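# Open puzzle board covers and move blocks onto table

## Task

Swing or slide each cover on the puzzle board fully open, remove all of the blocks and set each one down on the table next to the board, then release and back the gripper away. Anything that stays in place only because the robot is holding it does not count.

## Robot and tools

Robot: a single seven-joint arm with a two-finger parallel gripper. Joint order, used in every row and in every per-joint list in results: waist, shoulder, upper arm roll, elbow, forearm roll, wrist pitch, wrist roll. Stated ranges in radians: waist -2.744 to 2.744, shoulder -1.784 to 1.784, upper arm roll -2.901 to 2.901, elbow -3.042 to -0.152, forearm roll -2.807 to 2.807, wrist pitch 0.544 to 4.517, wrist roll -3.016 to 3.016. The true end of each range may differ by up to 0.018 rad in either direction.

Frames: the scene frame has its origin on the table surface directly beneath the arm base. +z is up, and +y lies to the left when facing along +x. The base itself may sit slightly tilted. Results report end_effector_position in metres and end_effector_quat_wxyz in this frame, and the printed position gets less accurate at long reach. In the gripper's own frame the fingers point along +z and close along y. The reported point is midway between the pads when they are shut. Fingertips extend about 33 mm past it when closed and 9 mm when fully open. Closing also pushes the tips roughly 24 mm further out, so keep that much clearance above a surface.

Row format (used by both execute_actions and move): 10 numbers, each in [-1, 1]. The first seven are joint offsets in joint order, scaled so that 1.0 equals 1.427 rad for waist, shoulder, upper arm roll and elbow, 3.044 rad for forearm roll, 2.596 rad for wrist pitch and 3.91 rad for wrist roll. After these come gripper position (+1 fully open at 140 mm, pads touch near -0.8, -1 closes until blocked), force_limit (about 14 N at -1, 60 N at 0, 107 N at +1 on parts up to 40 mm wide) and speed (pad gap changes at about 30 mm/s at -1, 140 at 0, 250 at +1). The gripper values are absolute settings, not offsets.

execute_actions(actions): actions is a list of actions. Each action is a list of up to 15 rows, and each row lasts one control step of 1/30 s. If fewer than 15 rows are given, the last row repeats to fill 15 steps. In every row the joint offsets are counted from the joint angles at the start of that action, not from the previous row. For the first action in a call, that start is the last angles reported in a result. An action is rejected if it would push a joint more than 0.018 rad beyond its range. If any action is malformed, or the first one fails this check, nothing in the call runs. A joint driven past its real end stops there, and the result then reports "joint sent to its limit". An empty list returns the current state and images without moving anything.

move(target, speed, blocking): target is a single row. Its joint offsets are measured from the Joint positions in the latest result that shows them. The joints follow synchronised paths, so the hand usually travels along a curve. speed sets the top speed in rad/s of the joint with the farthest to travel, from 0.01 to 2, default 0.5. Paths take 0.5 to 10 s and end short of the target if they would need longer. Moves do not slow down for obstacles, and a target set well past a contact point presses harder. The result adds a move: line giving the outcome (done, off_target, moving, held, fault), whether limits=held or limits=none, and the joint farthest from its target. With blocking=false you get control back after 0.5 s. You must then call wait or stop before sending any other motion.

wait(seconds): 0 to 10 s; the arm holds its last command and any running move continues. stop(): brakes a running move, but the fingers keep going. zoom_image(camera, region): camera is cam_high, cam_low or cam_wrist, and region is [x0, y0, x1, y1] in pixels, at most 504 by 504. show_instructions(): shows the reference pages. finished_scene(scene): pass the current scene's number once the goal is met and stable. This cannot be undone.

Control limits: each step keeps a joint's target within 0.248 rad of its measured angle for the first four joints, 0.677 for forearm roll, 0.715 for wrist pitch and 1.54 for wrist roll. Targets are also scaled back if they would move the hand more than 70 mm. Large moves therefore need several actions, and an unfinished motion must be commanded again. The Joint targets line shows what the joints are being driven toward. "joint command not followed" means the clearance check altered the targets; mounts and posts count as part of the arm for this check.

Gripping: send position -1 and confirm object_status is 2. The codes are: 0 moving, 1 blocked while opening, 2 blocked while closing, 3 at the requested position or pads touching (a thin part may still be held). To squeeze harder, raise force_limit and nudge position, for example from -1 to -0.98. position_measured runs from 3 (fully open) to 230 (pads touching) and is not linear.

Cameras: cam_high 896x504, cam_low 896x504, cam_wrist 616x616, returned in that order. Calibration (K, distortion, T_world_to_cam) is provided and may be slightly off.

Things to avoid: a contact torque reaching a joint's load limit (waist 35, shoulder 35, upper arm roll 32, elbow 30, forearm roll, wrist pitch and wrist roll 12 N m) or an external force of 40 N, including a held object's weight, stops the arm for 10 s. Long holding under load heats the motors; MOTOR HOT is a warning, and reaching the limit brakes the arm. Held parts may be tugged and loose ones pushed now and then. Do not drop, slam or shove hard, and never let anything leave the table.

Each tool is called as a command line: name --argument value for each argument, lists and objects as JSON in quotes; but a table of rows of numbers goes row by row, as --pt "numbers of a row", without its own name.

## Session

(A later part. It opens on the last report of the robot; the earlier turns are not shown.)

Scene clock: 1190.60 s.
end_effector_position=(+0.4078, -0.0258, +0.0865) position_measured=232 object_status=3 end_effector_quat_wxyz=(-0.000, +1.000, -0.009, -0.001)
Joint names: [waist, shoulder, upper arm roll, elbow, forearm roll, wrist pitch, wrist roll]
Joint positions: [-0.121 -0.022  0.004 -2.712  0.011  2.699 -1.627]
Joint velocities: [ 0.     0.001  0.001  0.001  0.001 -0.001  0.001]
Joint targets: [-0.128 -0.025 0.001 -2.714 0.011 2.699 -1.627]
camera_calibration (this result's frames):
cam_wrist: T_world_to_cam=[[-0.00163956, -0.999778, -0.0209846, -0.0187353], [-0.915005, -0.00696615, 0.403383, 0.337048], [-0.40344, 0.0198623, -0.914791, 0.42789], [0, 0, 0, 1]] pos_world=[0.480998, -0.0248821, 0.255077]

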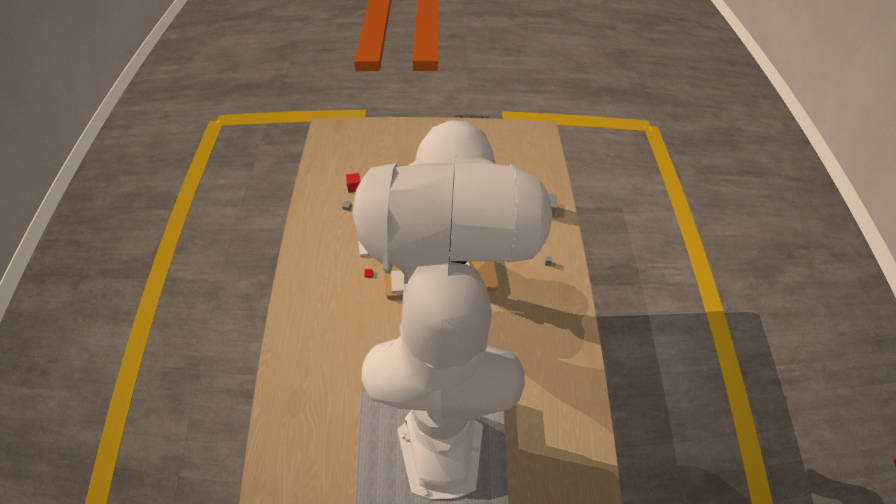

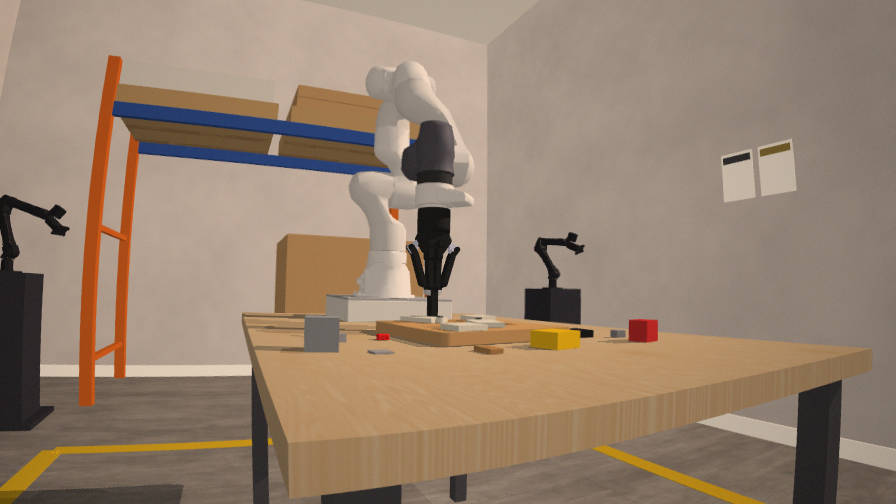

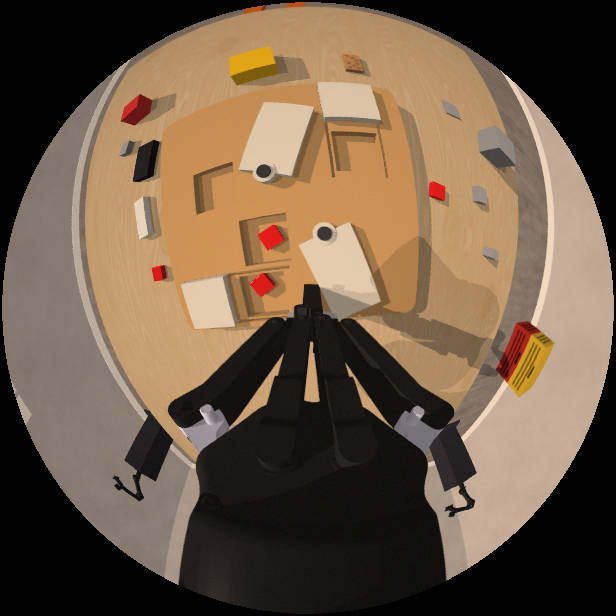

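execute_actions --actions '[[[0.0050,-0.001,0,-0.0021,0,0,-0.001,-1,-0.2,0],[0.0110,-0.001,0,-0.0025,0,0,-0.001,-1,-0.2,0],[0.0190,-0.001,0,-0.0030,0,0,-0.001,-1,-0.2,0],[0.0285,-0.001,0,-0.0035,0,0,-0.001,-1,-0.2,0],[0.0385,-0.001,0,-0.0042,0,0,-0.001,-1,-0.2,0],[0.0490,-0.001,0,-0.0049,0,0,-0.001,-0.473,-0.2,0],[0.0590,-0.001,0,-0.0055,0,0,-0.001,-0.473,-0.2,0],[0.0685,-0.001,0,-0.0062,0,0,-0.001,-0.473,-0.2,0],[0.0765,-0.001,0,-0.0068,0,0,-0.001,-0.473,-0.2,0],[0.0828,-0.001,0,-0.0072,0,0,-0.001,-0.473,-0.2,0],[0.0870,-0.001,0,-0.0075,0,0,-0.001,-0.473,-0.2,0],[0.0891,-0.001,0,-0.0077,0,0,-0.001,-0.473,-0.2,0],[0.0896,-0.001,0,-0.0077,0,0,-0.001,-0.473,-0.2,0]]]'

Scene clock: 1299.30 s.
end_effector_position=(+0.4028, +0.0239, +0.0837) position_measured=189 object_status=0 end_effector_quat_wxyz=(-0.001, +0.999, +0.052, -0.005)
Joint names: [waist, shoulder, upper arm roll, elbow, forearm roll, wrist pitch, wrist roll]
Joint positions: [ 0.001 -0.022  0.005 -2.72   0.011  2.699 -1.627]
Joint velocities: [ 0.054 -0.     0.001 -0.005  0.    -0.    -0.001]
Joint targets: [0.007 -0.023 0.004 -2.723 0.011 2.699 -1.631]
camera_calibration (this result's frames):
cam_wrist: T_world_to_cam=[[0.120488, -0.992449, -0.0229822, -0.0182834], [-0.903744, -0.11924, 0.41113, 0.331445], [-0.410766, -0.0287664, -0.911287, 0.426121], [0, 0, 0, 1]] pos_world=[0.476781, 0.033634, 0.251631]

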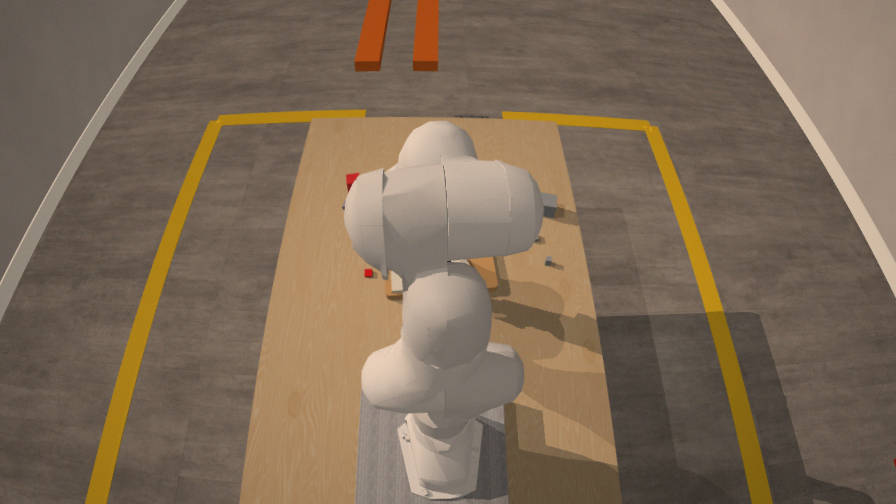

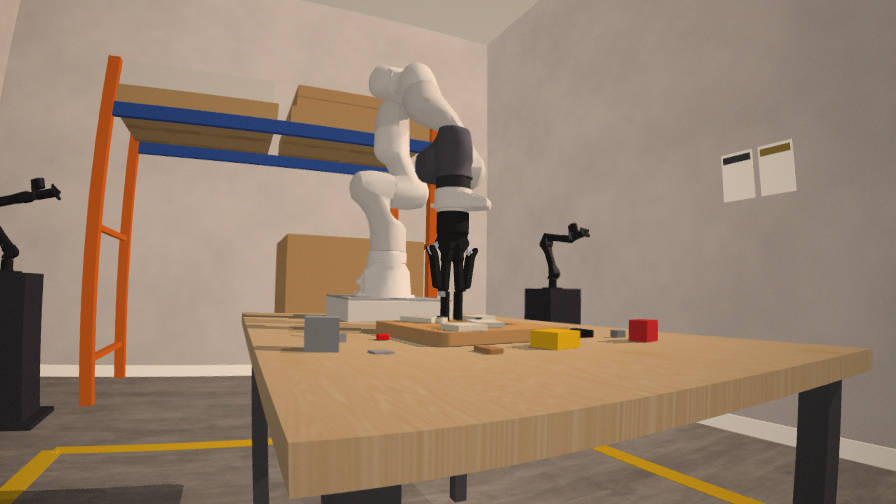

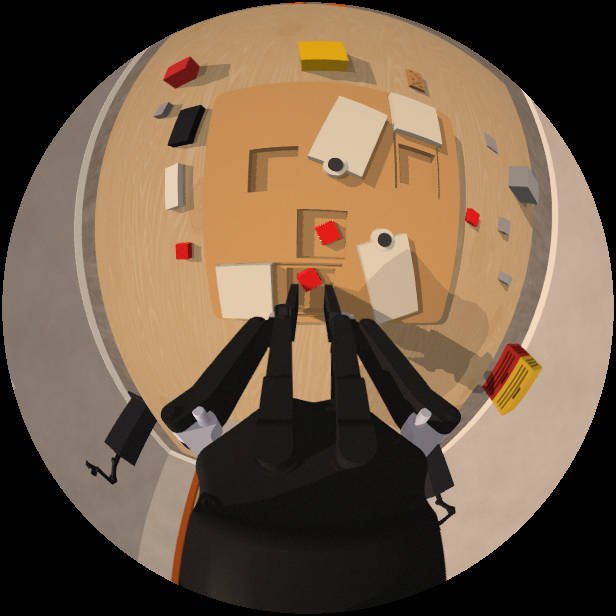

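execute_actions --actions '[]'

zoom_image --camera "cam_wrist" --region '[280, 258, 343, 321]'

zoom_image --camera "cam_wrist" --region '[292, 202, 355, 265]'

Scene clock: 1305.63 s.
end_effector_position=(+0.4025, +0.0252, +0.0836) position_measured=189 object_status=3 end_effector_quat_wxyz=(-0.001, +0.999, +0.053, -0.006)
Joint names: [waist, shoulder, upper arm roll, elbow, forearm roll, wrist pitch, wrist roll]
Joint positions: [ 0.005 -0.022  0.005 -2.72   0.011  2.699 -1.627]
Joint velocities: [-0.001  0.001  0.001  0.     0.001  0.     0.001]
Joint targets: [0.007 -0.023 0.004 -2.723 0.011 2.699 -1.631]
camera_calibration (this result's frames):
cam_wrist: T_world_to_cam=[[0.123691, -0.992053, -0.0230446, -0.0182638], [-0.903203, -0.122171, 0.411459, 0.331202], [-0.411005, -0.03008, -0.911137, 0.426043], [0, 0, 0, 1]] pos_world=[0.476507, 0.03516, 0.251486]

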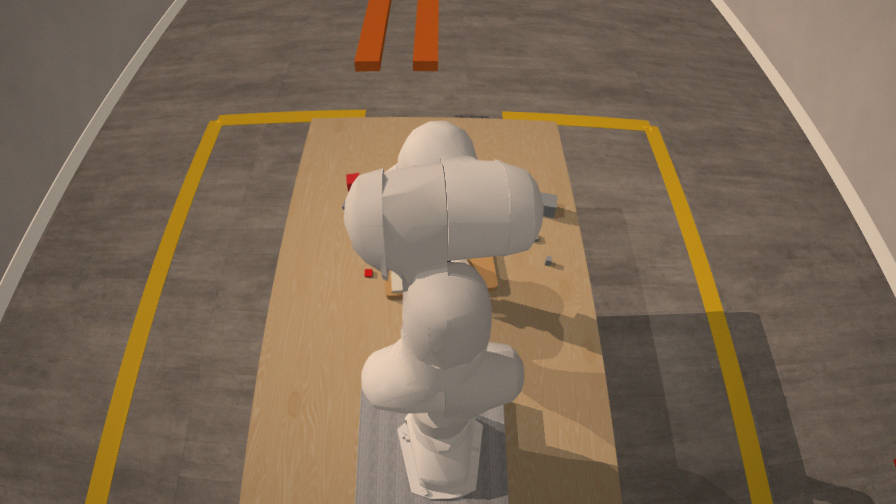

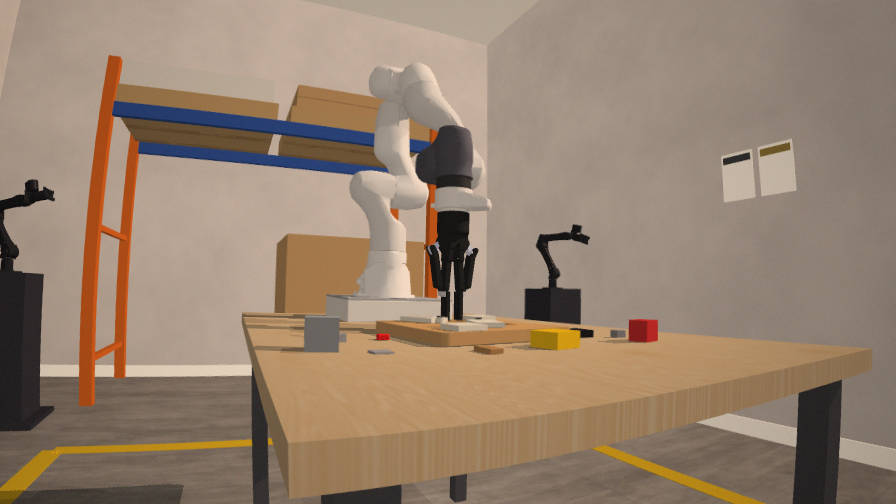

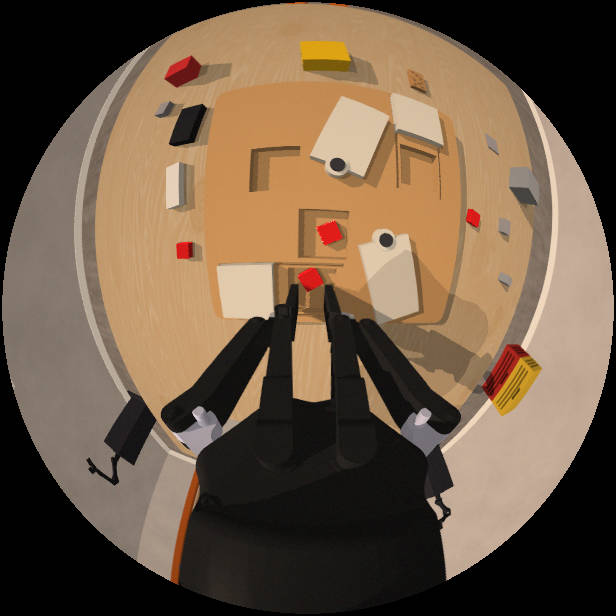

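Region (280, 258, 343, 321) of cam_wrist's 616x616 image, scaled by 8.000, with more detail than that image has.

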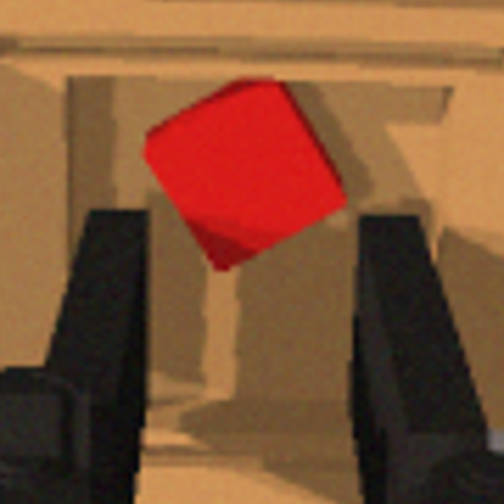

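Region (292, 202, 355, 265) of cam_wrist's 616x616 image, scaled by 8.000, with more detail than that image has.

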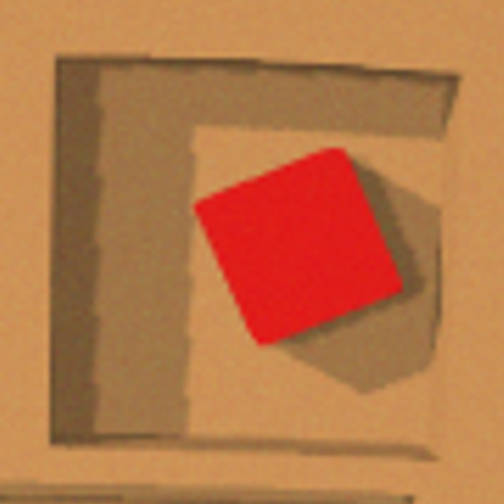

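execute_actions --actions '[[[-0.002,0.0030,0,0,0,0.0035,0,-0.473,-0.2,-0.5],[-0.003,0.0050,0,0,0,0.0060,0,-0.473,-0.2,-0.5],[-0.0037,0.0073,0,0,0,0.0080,0,-0.473,-0.2,-0.5],[-0.0037,0.0096,0,0,0,0.0096,0,-0.473,-0.2,-0.5],[-0.0035,0.0119,0,0,0,0.0110,0,-0.473,-0.2,-0.5],[-0.0035,0.0142,0,0,0,0.0124,0,-0.473,-0.2,-0.5],[-0.0035,0.0165,0,0,0,0.0137,0,-0.473,-0.2,-0.5],[-0.0035,0.0188,0,0,0,0.0151,0,-0.473,-0.2,-0.5],[-0.0035,0.0211,0,0,0,0.0164,0,-0.473,-0.2,-0.5],[-0.0035,0.0234,0,0,0,0.0177,0,-0.473,-0.2,-0.5],[-0.0035,0.0255,0,0,0,0.0186,0,-0.473,-0.2,-0.5],[-0.0035,0.0270,0,0,0,0.0189,0,-0.473,-0.2,-0.5],[-0.0035,0.0277,0,0,0,0.0185,0,-0.473,-0.2,-0.5],[-0.0035,0.0277,0,0,0,0.0179,0,-0.473,-0.2,-0.5],[-0.0035,0.0277,0,0,0,0.0173,0,-0.473,-0.2,-0.5]]]'

Scene clock: 1330.83 s.
end_effector_position=(+0.4027, +0.0241, +0.0724) position_measured=189 object_status=3 end_effector_quat_wxyz=(-0.001, +0.999, +0.052, -0.005)
Joint names: [waist, shoulder, upper arm roll, elbow, forearm roll, wrist pitch, wrist roll]
Joint positions: [ 0.002  0.014  0.005 -2.72   0.011  2.736 -1.627]
Joint velocities: [-0.001  0.029 -0.001  0.001  0.     0.022 -0.001]
Joint targets: [-0.000 0.018 0.005 -2.720 0.011 2.744 -1.627]
camera_calibration (this result's frames):
cam_wrist: T_world_to_cam=[[0.121014, -0.99239, -0.022731, -0.01862], [-0.903978, -0.119636, 0.410501, 0.336222], [-0.410097, -0.0291283, -0.911577, 0.415605], [0, 0, 0, 1]] pos_world=[0.476629, 0.0338518, 0.240413]

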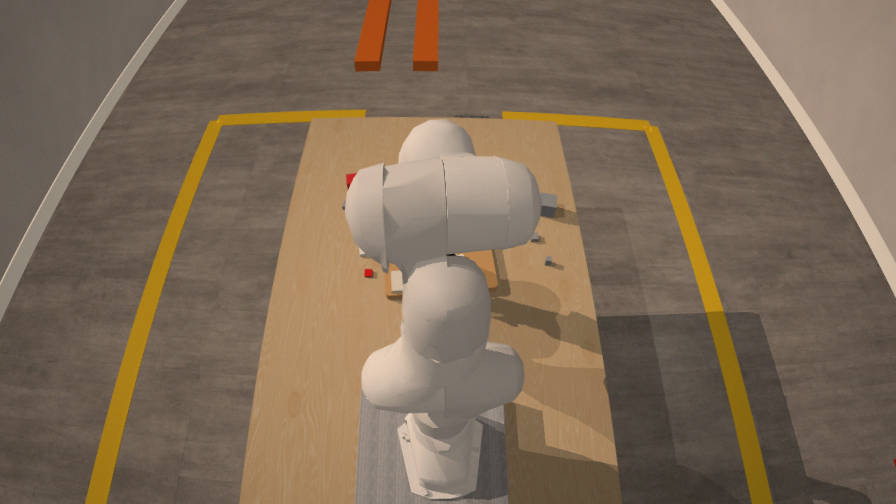

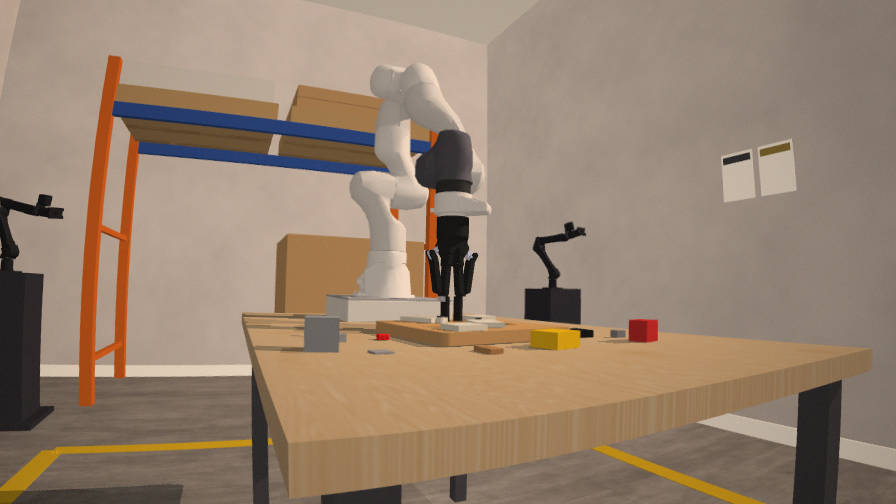

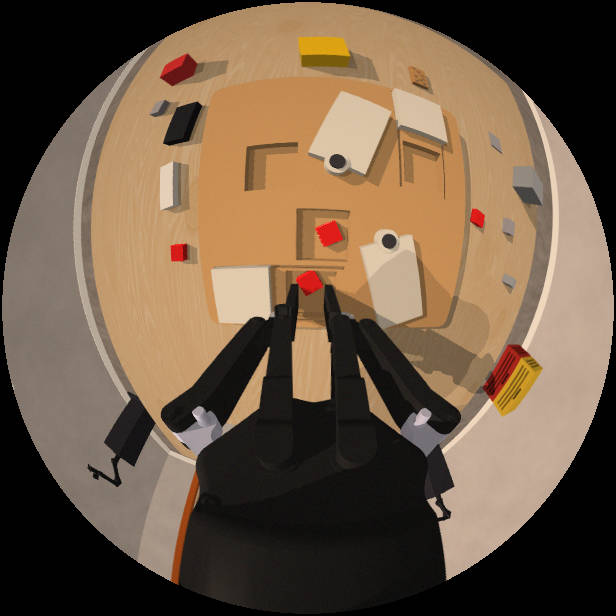

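execute_actions --actions '[[[-0.0014,0.0030,0,0.0035,0,0.0031,0,-0.473,-0.2,-0.5],[-0.0014,0.0043,0,0.0052,0,0.0031,0,-0.473,-0.2,-0.5],[-0.0014,0.0058,0,0.0070,0,0.0031,0,-0.473,-0.2,-0.5],[-0.0014,0.0074,0,0.0088,0,0.0031,0,-0.473,-0.2,-0.5],[-0.0014,0.0090,0,0.0107,0,0.0031,0,-0.473,-0.2,-0.5],[-0.0014,0.0105,0,0.0126,0,0.0031,0,-0.473,-0.2,-0.5],[-0.0014,0.0120,0,0.0145,0,0.0031,0,-0.473,-0.2,-0.5],[-0.0014,0.0135,0,0.0164,0,0.0031,0,-0.473,-0.2,-0.5],[-0.0014,0.0150,0,0.0184,0,0.0031,0,-0.473,-0.2,-0.5],[-0.0014,0.0165,0,0.0203,0,0.0031,0,-0.473,-0.2,-0.5],[-0.0014,0.0180,0,0.0222,0,0.0031,0,-0.473,-0.2,-0.5],[-0.0014,0.0195,0,0.0241,0,0.0031,0,-0.473,-0.2,-0.5],[-0.0014,0.0205,0,0.0253,0,0.0031,0,-0.473,-0.2,-0.5],[-0.0014,0.0211,0,0.0260,0,0.0031,0,-0.473,-0.2,-0.5]]]'

zoom_image --camera "cam_wrist" --region '[280, 262, 343, 325]'

Scene clock: 1345.63 s.
end_effector_position=(+0.4162, +0.0248, +0.0724) position_measured=189 object_status=3 end_effector_quat_wxyz=(-0.001, +0.999, +0.052, +0.000)
Joint names: [waist, shoulder, upper arm roll, elbow, forearm roll, wrist pitch, wrist roll]
Joint positions: [ 0.002  0.039  0.005 -2.689  0.011  2.741 -1.627]
Joint velocities: [ 0.     0.029 -0.001  0.037  0.     0.001  0.002]
Joint targets: [-0.000 0.044 0.005 -2.683 0.011 2.744 -1.627]
camera_calibration (this result's frames):
cam_wrist: T_world_to_cam=[[0.121182, -0.992384, -0.0221172, -0.0195999], [-0.908389, -0.119853, 0.40058, 0.351066], [-0.40018, -0.028452, -0.915995, 0.417322], [0, 0, 0, 1]] pos_world=[0.488284, 0.0344992, 0.241201]

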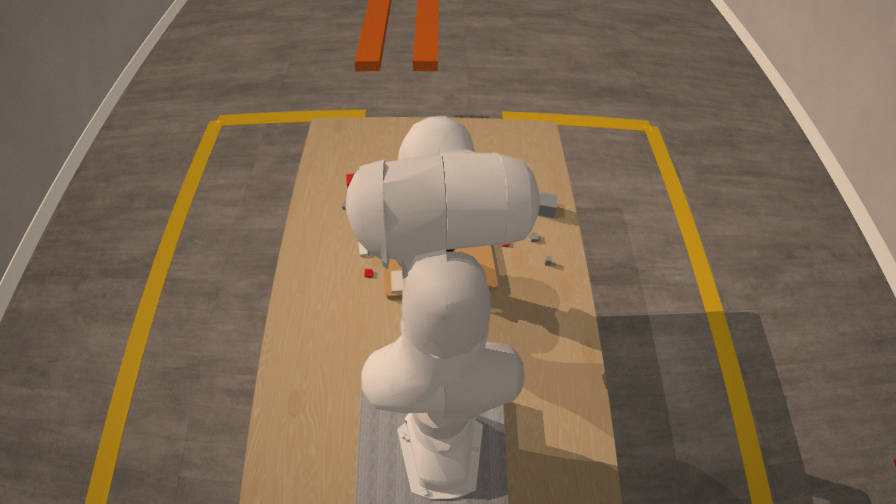

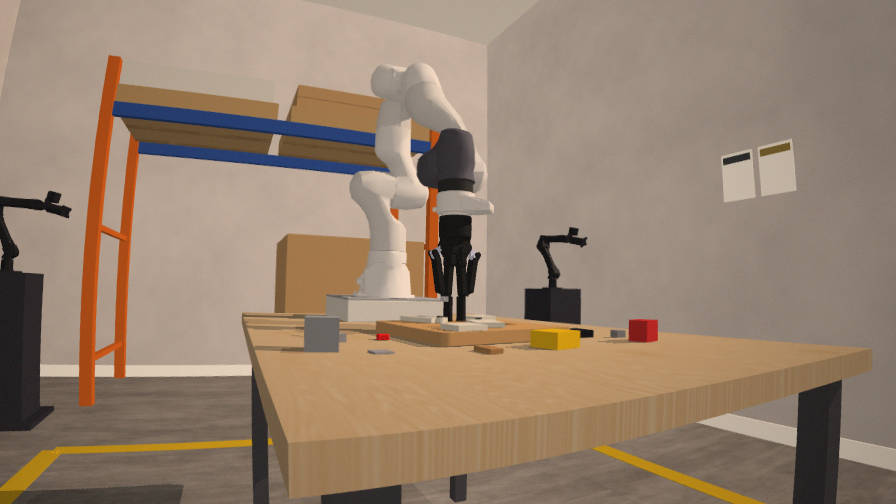

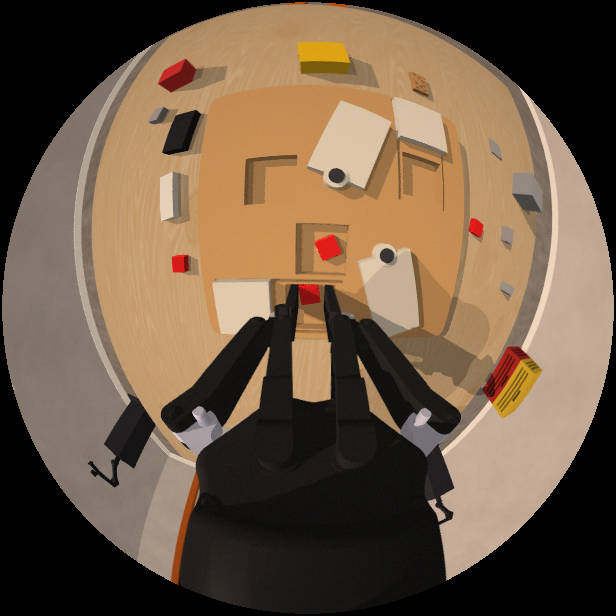

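Region (280, 262, 343, 325) of cam_wrist's 616x616 image, scaled by 8.000, with more detail than that image has.

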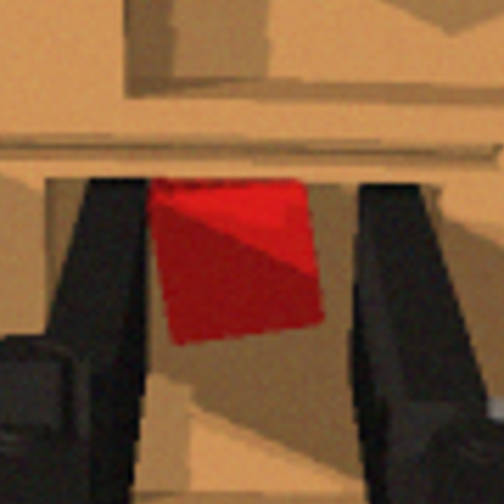

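execute_actions --actions '[[[0,0.003,0,0.0035,0,0.001,0,-1,-0.2,-0.5],[0,0.0025,0,0.003,0,0.001,0,-1,-0.2,-0.5],[0,0.002,0,0.0021,0,0.001,0,-1,-0.2,-0.5],[0,0.0018,0,0.0021,0,0,0,-1,-0.2,-0.5],[0,0.0018,0,0.0015,0,0,0,-1,-0.2,-0.5],[0,0.001,0,0.0005,0,0,0,-1,-0.2,-0.5],[0,0,0,-0.0005,0,0,0,-1,-0.2,-0.5],[0,-0.0009,0,-0.0014,0,0,0,-1,-0.2,-0.5],[0,-0.0034,0,-0.0030,0,0,0,-1,-0.2,-0.5],[0,-0.0076,0,-0.0056,0,0,0,-1,-0.2,-0.5],[0,-0.0133,0,-0.0093,0,0,0,-1,-0.2,-0.5],[0,-0.0205,0,-0.0141,0,0,0,-1,-0.2,-0.5],[0,-0.0290,0,-0.0201,0,0,0,-1,-0.2,-0.5],[0,-0.0386,0,-0.0274,0,0,0,-1,-0.2,-0.5],[0.001,-0.0493,0,-0.0358,0,0,0,-1,-0.2,-0.5]],[[0.0017,-0.0335,0,-0.0273,0,0,0,-1,-0.2,-0.5],[0.0023,-0.0455,0,-0.0376,0,0,0,-1,-0.2,-0.5],[0.0039,-0.0578,0,-0.0487,0,0,0,-1,-0.2,-0.5],[0.0065,-0.0703,0,-0.0604,0,0,0,-1,-0.2,-0.5],[0.0100,-0.0826,0,-0.0725,0,0,0,-1,-0.2,-0.5],[0.0142,-0.0946,0,-0.0847,0,0,0,-1,-0.2,-0.5],[0.0188,-0.1060,0,-0.0967,0,0,0,-1,-0.2,-0.5],[0.0237,-0.1166,0,-0.1084,0,0,0,-1,-0.2,-0.5],[0.0286,-0.1263,0,-0.1192,0,0,0,-1,-0.2,-0.5],[0.0332,-0.1348,0,-0.1290,0,0,0,-1,-0.2,-0.5],[0.0374,-0.1420,0,-0.1375,0,0,0,-1,-0.2,-0.5],[0.0408,-0.1477,0,-0.1443,0,0,0,-1,-0.2,-0.5],[0.0434,-0.1519,0,-0.1494,0,0,0,-1,-0.2,-0.5],[0.0451,-0.1544,0,-0.1525,0,0,0,-1,-0.2,-0.5],[0.0456,-0.1553,0,-0.1536,0,0,0,-1,-0.2,-0.5]]]'

Scene clock: 1413.27 s.
end_effector_position=(+0.3450, +0.0400, +0.0920) position_measured=205 object_status=2 end_effector_quat_wxyz=(-0.001, +0.997, +0.080, +0.008)
Joint names: [waist, shoulder, upper arm roll, elbow, forearm roll, wrist pitch, wrist roll]
Joint positions: [ 0.059 -0.209  0.005 -2.921  0.011  2.741 -1.627]
Joint velocities: [ 0.086 -0.145 -0.    -0.186  0.001 -0.    -0.001]
Joint targets: [0.067 -0.222 0.005 -2.937 0.011 2.741 -1.627]
camera_calibration (this result's frames):
cam_wrist: T_world_to_cam=[[0.177388, -0.983923, -0.0207018, -0.0153319], [-0.906272, -0.171517, 0.386333, 0.283011], [-0.383673, -0.0497696, -0.922127, 0.402927], [0, 0, 0, 1]] pos_world=[0.413797, 0.0535095, 0.261895]

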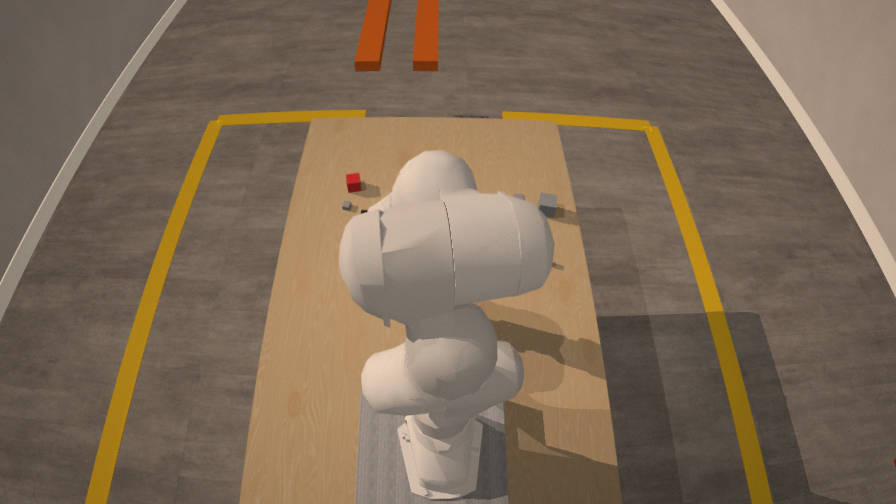

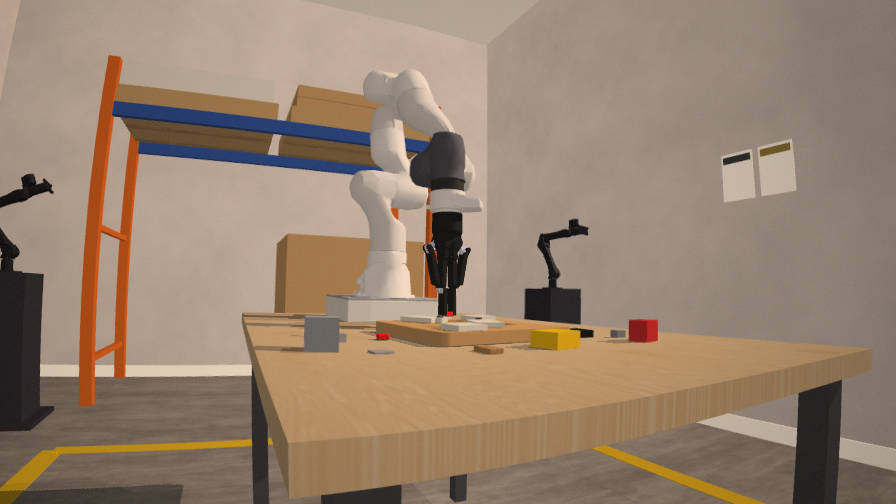

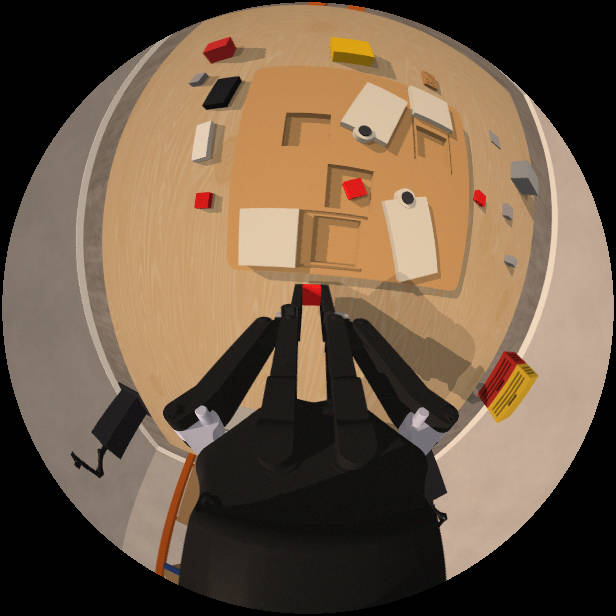

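execute_actions --actions '[]'

zoom_image --camera "cam_wrist" --region '[270, 245, 354, 329]'

Scene clock: 1415.90 s.
end_effector_position=(+0.3401, +0.0415, +0.0915) position_measured=205 object_status=2 end_effector_quat_wxyz=(-0.001, +0.997, +0.083, +0.007)
Joint names: [waist, shoulder, upper arm roll, elbow, forearm roll, wrist pitch, wrist roll]
Joint positions: [ 0.065 -0.22   0.005 -2.934  0.011  2.741 -1.627]
Joint velocities: [ 0.     0.001 -0.002 -0.001  0.001  0.    -0.   ]
Joint targets: [0.067 -0.222 0.005 -2.937 0.011 2.741 -1.627]
camera_calibration (this result's frames):
cam_wrist: T_world_to_cam=[[0.183137, -0.982866, -0.0208612, -0.0150269], [-0.904442, -0.176765, 0.388251, 0.278393], [-0.385286, -0.0522355, -0.921318, 0.401226], [0, 0, 0, 1]] pos_world=[0.409129, 0.0553991, 0.261257]

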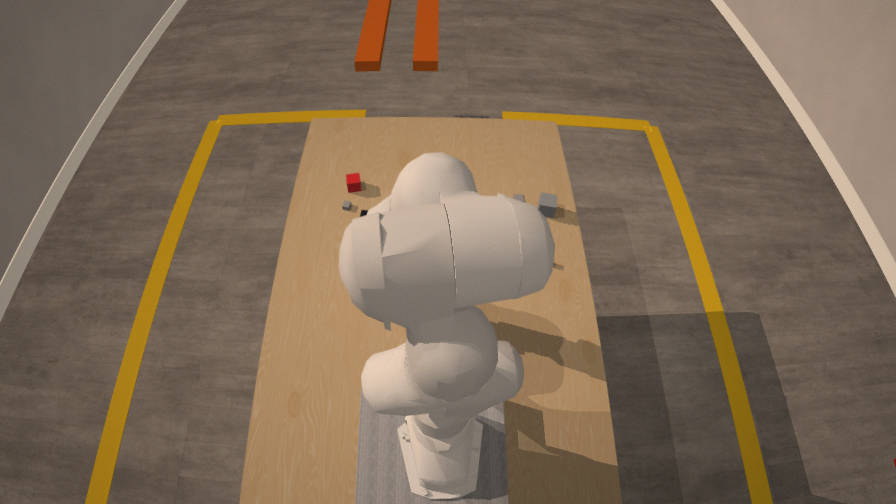

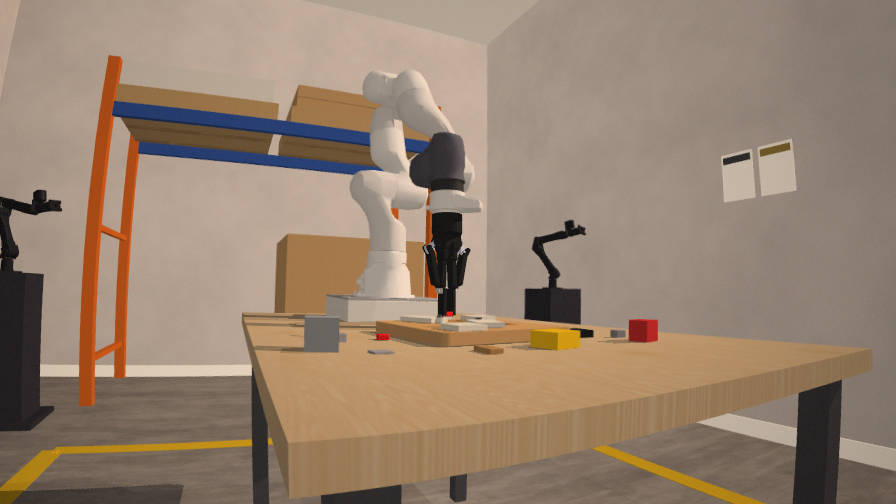

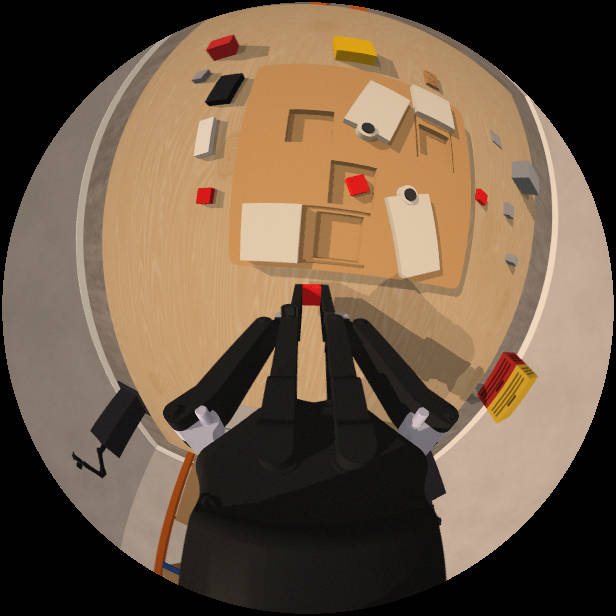

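Region (270, 245, 354, 329) of cam_wrist's 616x616 image, scaled by 6.000, with more detail than that image has.

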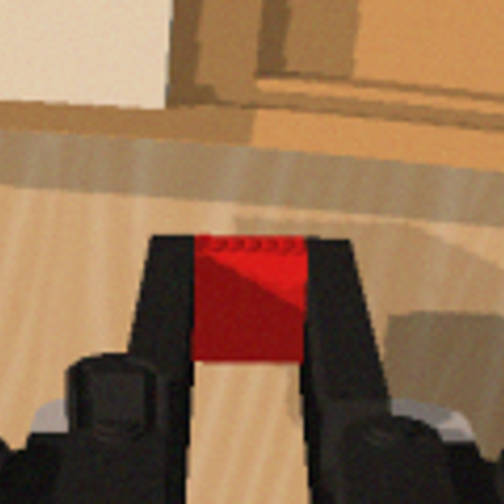

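execute_actions --actions '[[[0.001,0.0071,0,-0.001,0,0.0089,0,-1,-0.2,0],[0.001,0.0141,0,-0.001,0,0.0161,0,-1,-0.2,0],[0.001,0.0225,0,-0.001,0,0.0232,0,-1,-0.2,0],[0.001,0.0318,0,-0.001,0,0.0300,0,-1,-0.2,0],[0.001,0.0415,0,-0.001,0,0.0363,0,-1,-0.2,0],[0.001,0.0511,0,-0.001,0,0.0418,0,-1,-0.2,0],[0.001,0.0604,0,-0.001,0,0.0465,0,-1,-0.2,0],[0.001,0.0688,0,-0.001,0,0.0500,0,-1,-0.2,0],[0.001,0.0753,0,-0.001,0,0.0521,0,-1,-0.2,0],[0.001,0.0797,0,-0.001,0,0.0526,0,-1,-0.2,0],[0.001,0.0817,0,-0.001,0,0.0512,0,-1,-0.2,0],[0.001,0.0825,0,-0.001,0,0.0482,0,-1,-0.2,0],[0.001,0.0835,0,-0.001,0,0.0445,0,-1,-0.2,0],[0.001,0.0845,0,-0.001,0,0.0430,0,-1,-0.2,0],[0.001,0.0855,0,-0.001,0,0.0430,0,-1,-0.2,0]]]'

Scene clock: 1431.43 s.
end_effector_position=(+0.3361, +0.0407, +0.0621) position_measured=205 object_status=2 end_effector_quat_wxyz=(-0.000, +0.997, +0.083, +0.002)
Joint names: [waist, shoulder, upper arm roll, elbow, forearm roll, wrist pitch, wrist roll]
Joint positions: [ 0.065 -0.104  0.005 -2.934  0.011  2.846 -1.627]
Joint velocities: [-0.002  0.06  -0.    -0.     0.001  0.01   0.001]
Joint targets: [0.066 -0.098 0.005 -2.935 0.011 2.853 -1.627]
camera_calibration (this result's frames):
cam_wrist: T_world_to_cam=[[0.182583, -0.982968, -0.0209061, -0.0154791], [-0.900509, -0.175726, 0.397748, 0.284096], [-0.394647, -0.0537959, -0.917257, 0.375554], [0, 0, 0, 1]] pos_world=[0.406869, 0.0549109, 0.231157]

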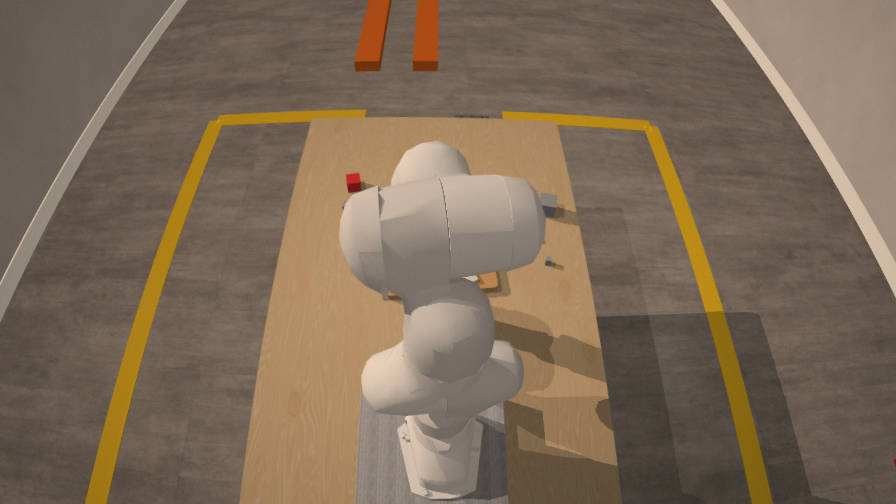

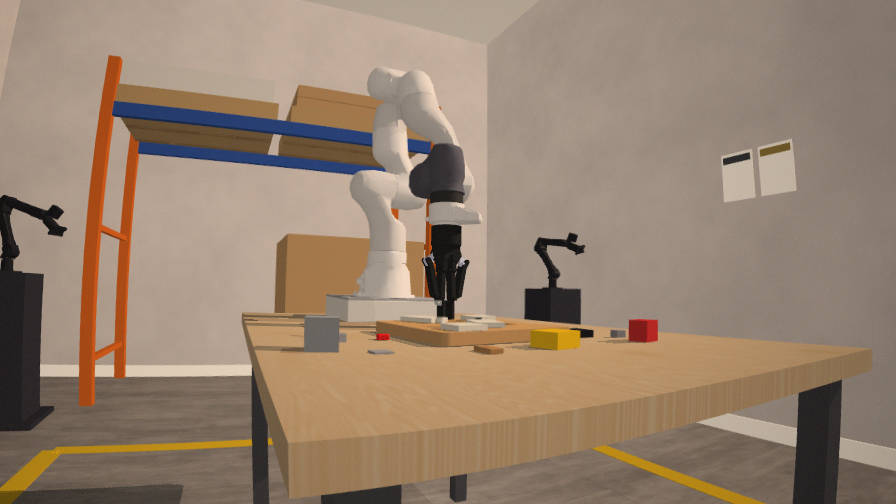

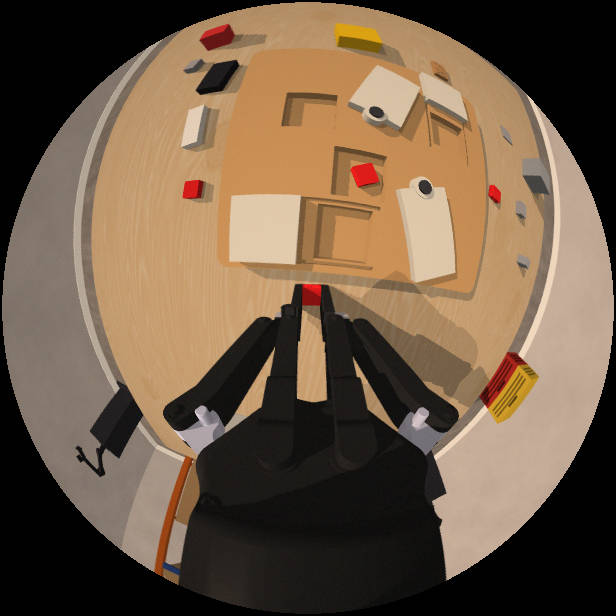

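execute_actions --actions '[[[0,0.0054,0,0,0,0.0027,0,-1,-0.2,0],[0,0.0066,0,0,0,0.0027,0,-1,-0.2,0],[0,0.0078,0,0,0,0.0027,0,-1,-0.2,0],[0,0.0088,0,0,0,0.0027,0,-1,-0.2,0],[0,0.0088,0,0,0,0.002,0,-1,-0.2,0],[0,0.0080,0,0,0,0.001,0,-0.4,-0.2,0],[0,0.0050,0,0,0,-0.0005,0,-0.4,-0.2,0],[0,0.0019,0,0,0,-0.0024,0,-0.4,-0.2,0],[0,-0.0019,0,0,0,-0.0059,0,-0.4,-0.2,0],[0,-0.0079,0,0,0,-0.0114,0,-0.4,-0.2,0],[0,-0.0158,0,0,0,-0.0176,0,-0.4,-0.2,0],[-0.001,-0.0249,0,0,0,-0.0247,0.001,-0.4,-0.2,0],[-0.0015,-0.0347,0,0,0,-0.0317,0.0141,-0.4,-0.2,0],[-0.0023,-0.0445,0,0.001,0,-0.0382,0.0283,-0.4,-0.2,0],[-0.0039,-0.0536,0,0.0015,0,-0.0437,0.0435,-0.4,-0.2,0]],[[-0.0058,-0.0285,0,0.0021,0,-0.0272,0.0524,-0.4,-0.2,0],[-0.0094,-0.0338,0,0.0031,0,-0.0296,0.0694,-0.4,-0.2,0],[-0.0136,-0.0352,0,0.0060,0,-0.0305,0.0871,-0.525,-0.2,-0.5],[-0.0185,-0.0320,0,0.0109,0,-0.0303,0.1052,-0.525,-0.2,-0.5],[-0.0239,-0.0258,0,0.0176,0,-0.0300,0.1236,-0.525,-0.2,-0.5],[-0.0294,-0.0181,0,0.0261,0,-0.0298,0.1421,-0.525,-0.2,-0.5],[-0.0349,-0.0096,0,0.0362,0,-0.0303,0.1606,-0.525,-0.2,-0.5],[-0.0402,-0.0006,0,0.0478,0,-0.0313,0.1788,-0.525,-0.2,-0.5],[-0.0451,0.0095,0,0.0608,0,-0.0331,0.1966,-0.525,-0.2,-0.5],[-0.0494,0.0205,0,0.0749,0,-0.0349,0.2138,-0.525,-0.2,-0.5],[-0.0529,0.0323,0,0.0901,0,-0.0369,0.2302,-0.525,-0.2,-0.5],[-0.0555,0.0446,0,0.1060,0,-0.0391,0.2458,-0.525,-0.2,-0.5],[-0.0571,0.0575,0,0.1225,0,-0.0413,0.2602,-0.525,-0.2,-0.5],[-0.0577,0.0705,0,0.1393,0,-0.0433,0.2735,-0.525,-0.2,-0.5],[-0.0577,0.0837,0,0.1562,0,-0.0456,0.2854,-0.525,-0.2,-0.5]],[[-0.0043,0.0425,0,0.0545,0,-0.0131,0.1307,-0.525,-0.2,-0.5],[-0.0043,0.0553,0,0.0710,0,-0.0148,0.1396,-0.525,-0.2,-0.5],[-0.0043,0.0676,0,0.0869,0,-0.0170,0.1469,-0.525,-0.2,-0.5],[-0.0043,0.0794,0,0.1020,0,-0.0186,0.1526,-0.525,-0.2,-0.5],[-0.0043,0.0904,0,0.1162,0,-0.0201,0.1564,-0.525,-0.2,-0.5],[-0.0043,0.1005,0,0.1291,0,-0.0215,0.1584,-0.525,-0.2,-0.5],[-0.0043,0.1095,0,0.1408,0,-0.0227,0.1587,-0.525,-0.2,-0.5],[-0.0043,0.1174,0,0.1509,0,-0.0237,0.1571,-0.525,-0.2,-0.5],[-0.0043,0.1240,0,0.1593,0,-0.0241,0.1537,-0.525,-0.2,-0.5],[-0.0043,0.1292,0,0.1660,0,-0.0246,0.1485,-0.525,-0.2,-0.5],[-0.0043,0.1329,0,0.1709,0,-0.0245,0.1417,-0.525,-0.2,-0.5],[-0.0043,0.1352,0,0.1739,0,-0.0247,0.1332,-0.525,-0.2,-0.5],[-0.0043,0.1360,0,0.1748,0,-0.0242,0.1231,-0.525,-0.2,-0.5],[-0.0043,0.1360,0,0.1748,0,-0.0237,0.1115,-0.525,-0.2,-0.5],[-0.0043,0.1360,0,0.1748,0,-0.0228,0.1115,-0.525,-0.2,-0.5]]]'

Scene clock: 1552.93 s.
end_effector_position=(+0.4674, +0.0200, +0.0853) position_measured=195 object_status=3 end_effector_quat_wxyz=(-0.001, +0.874, -0.487, -0.001)
Joint names: [waist, shoulder, upper arm roll, elbow, forearm roll, wrist pitch, wrist roll]
Joint positions: [-0.016  0.116  0.005 -2.522  0.011  2.649 -0.524]
Joint velocities: [ 0.003  0.056  0.001  0.07  -0.    -0.014  0.011]
Joint targets: [-0.018 0.122 0.005 -2.514 0.011 2.642 -0.516]
camera_calibration (this result's frames):
cam_wrist: T_world_to_cam=[[-0.841024, -0.540585, -0.0211475, 0.41025], [-0.501863, 0.764992, 0.403634, 0.183819], [-0.202021, 0.350079, -0.914676, 0.349182], [0, 0, 0, 1]] pos_world=[0.507824, -0.0410864, 0.253868]

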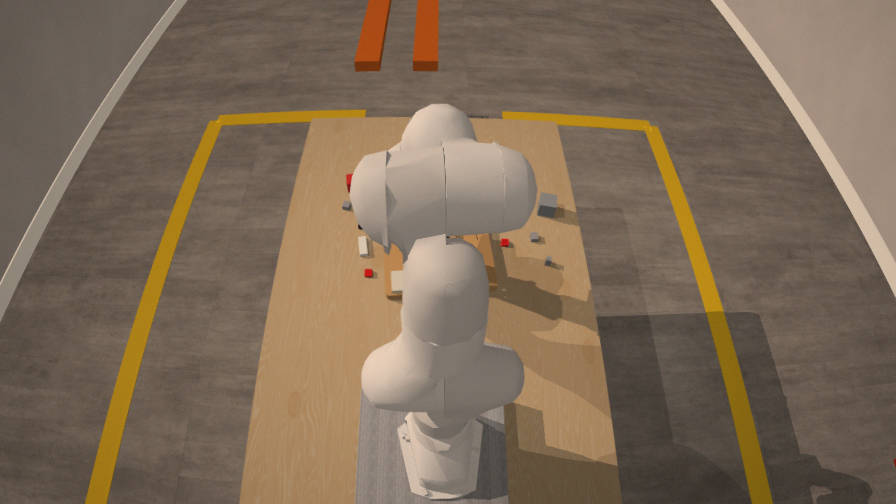

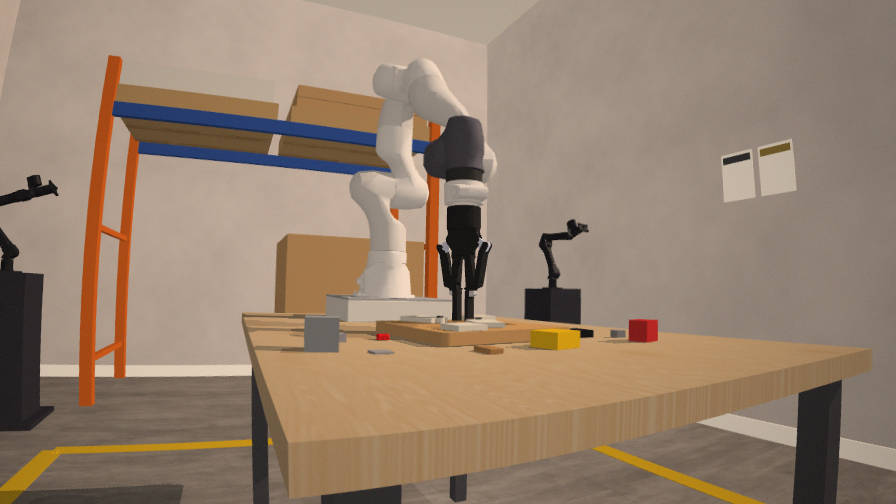

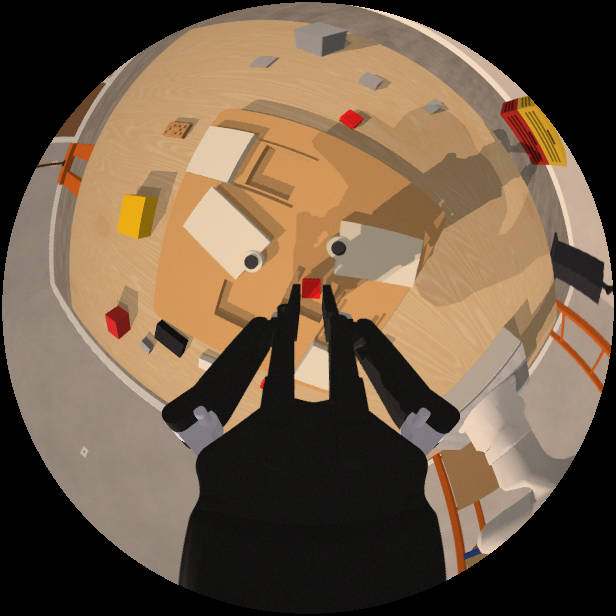

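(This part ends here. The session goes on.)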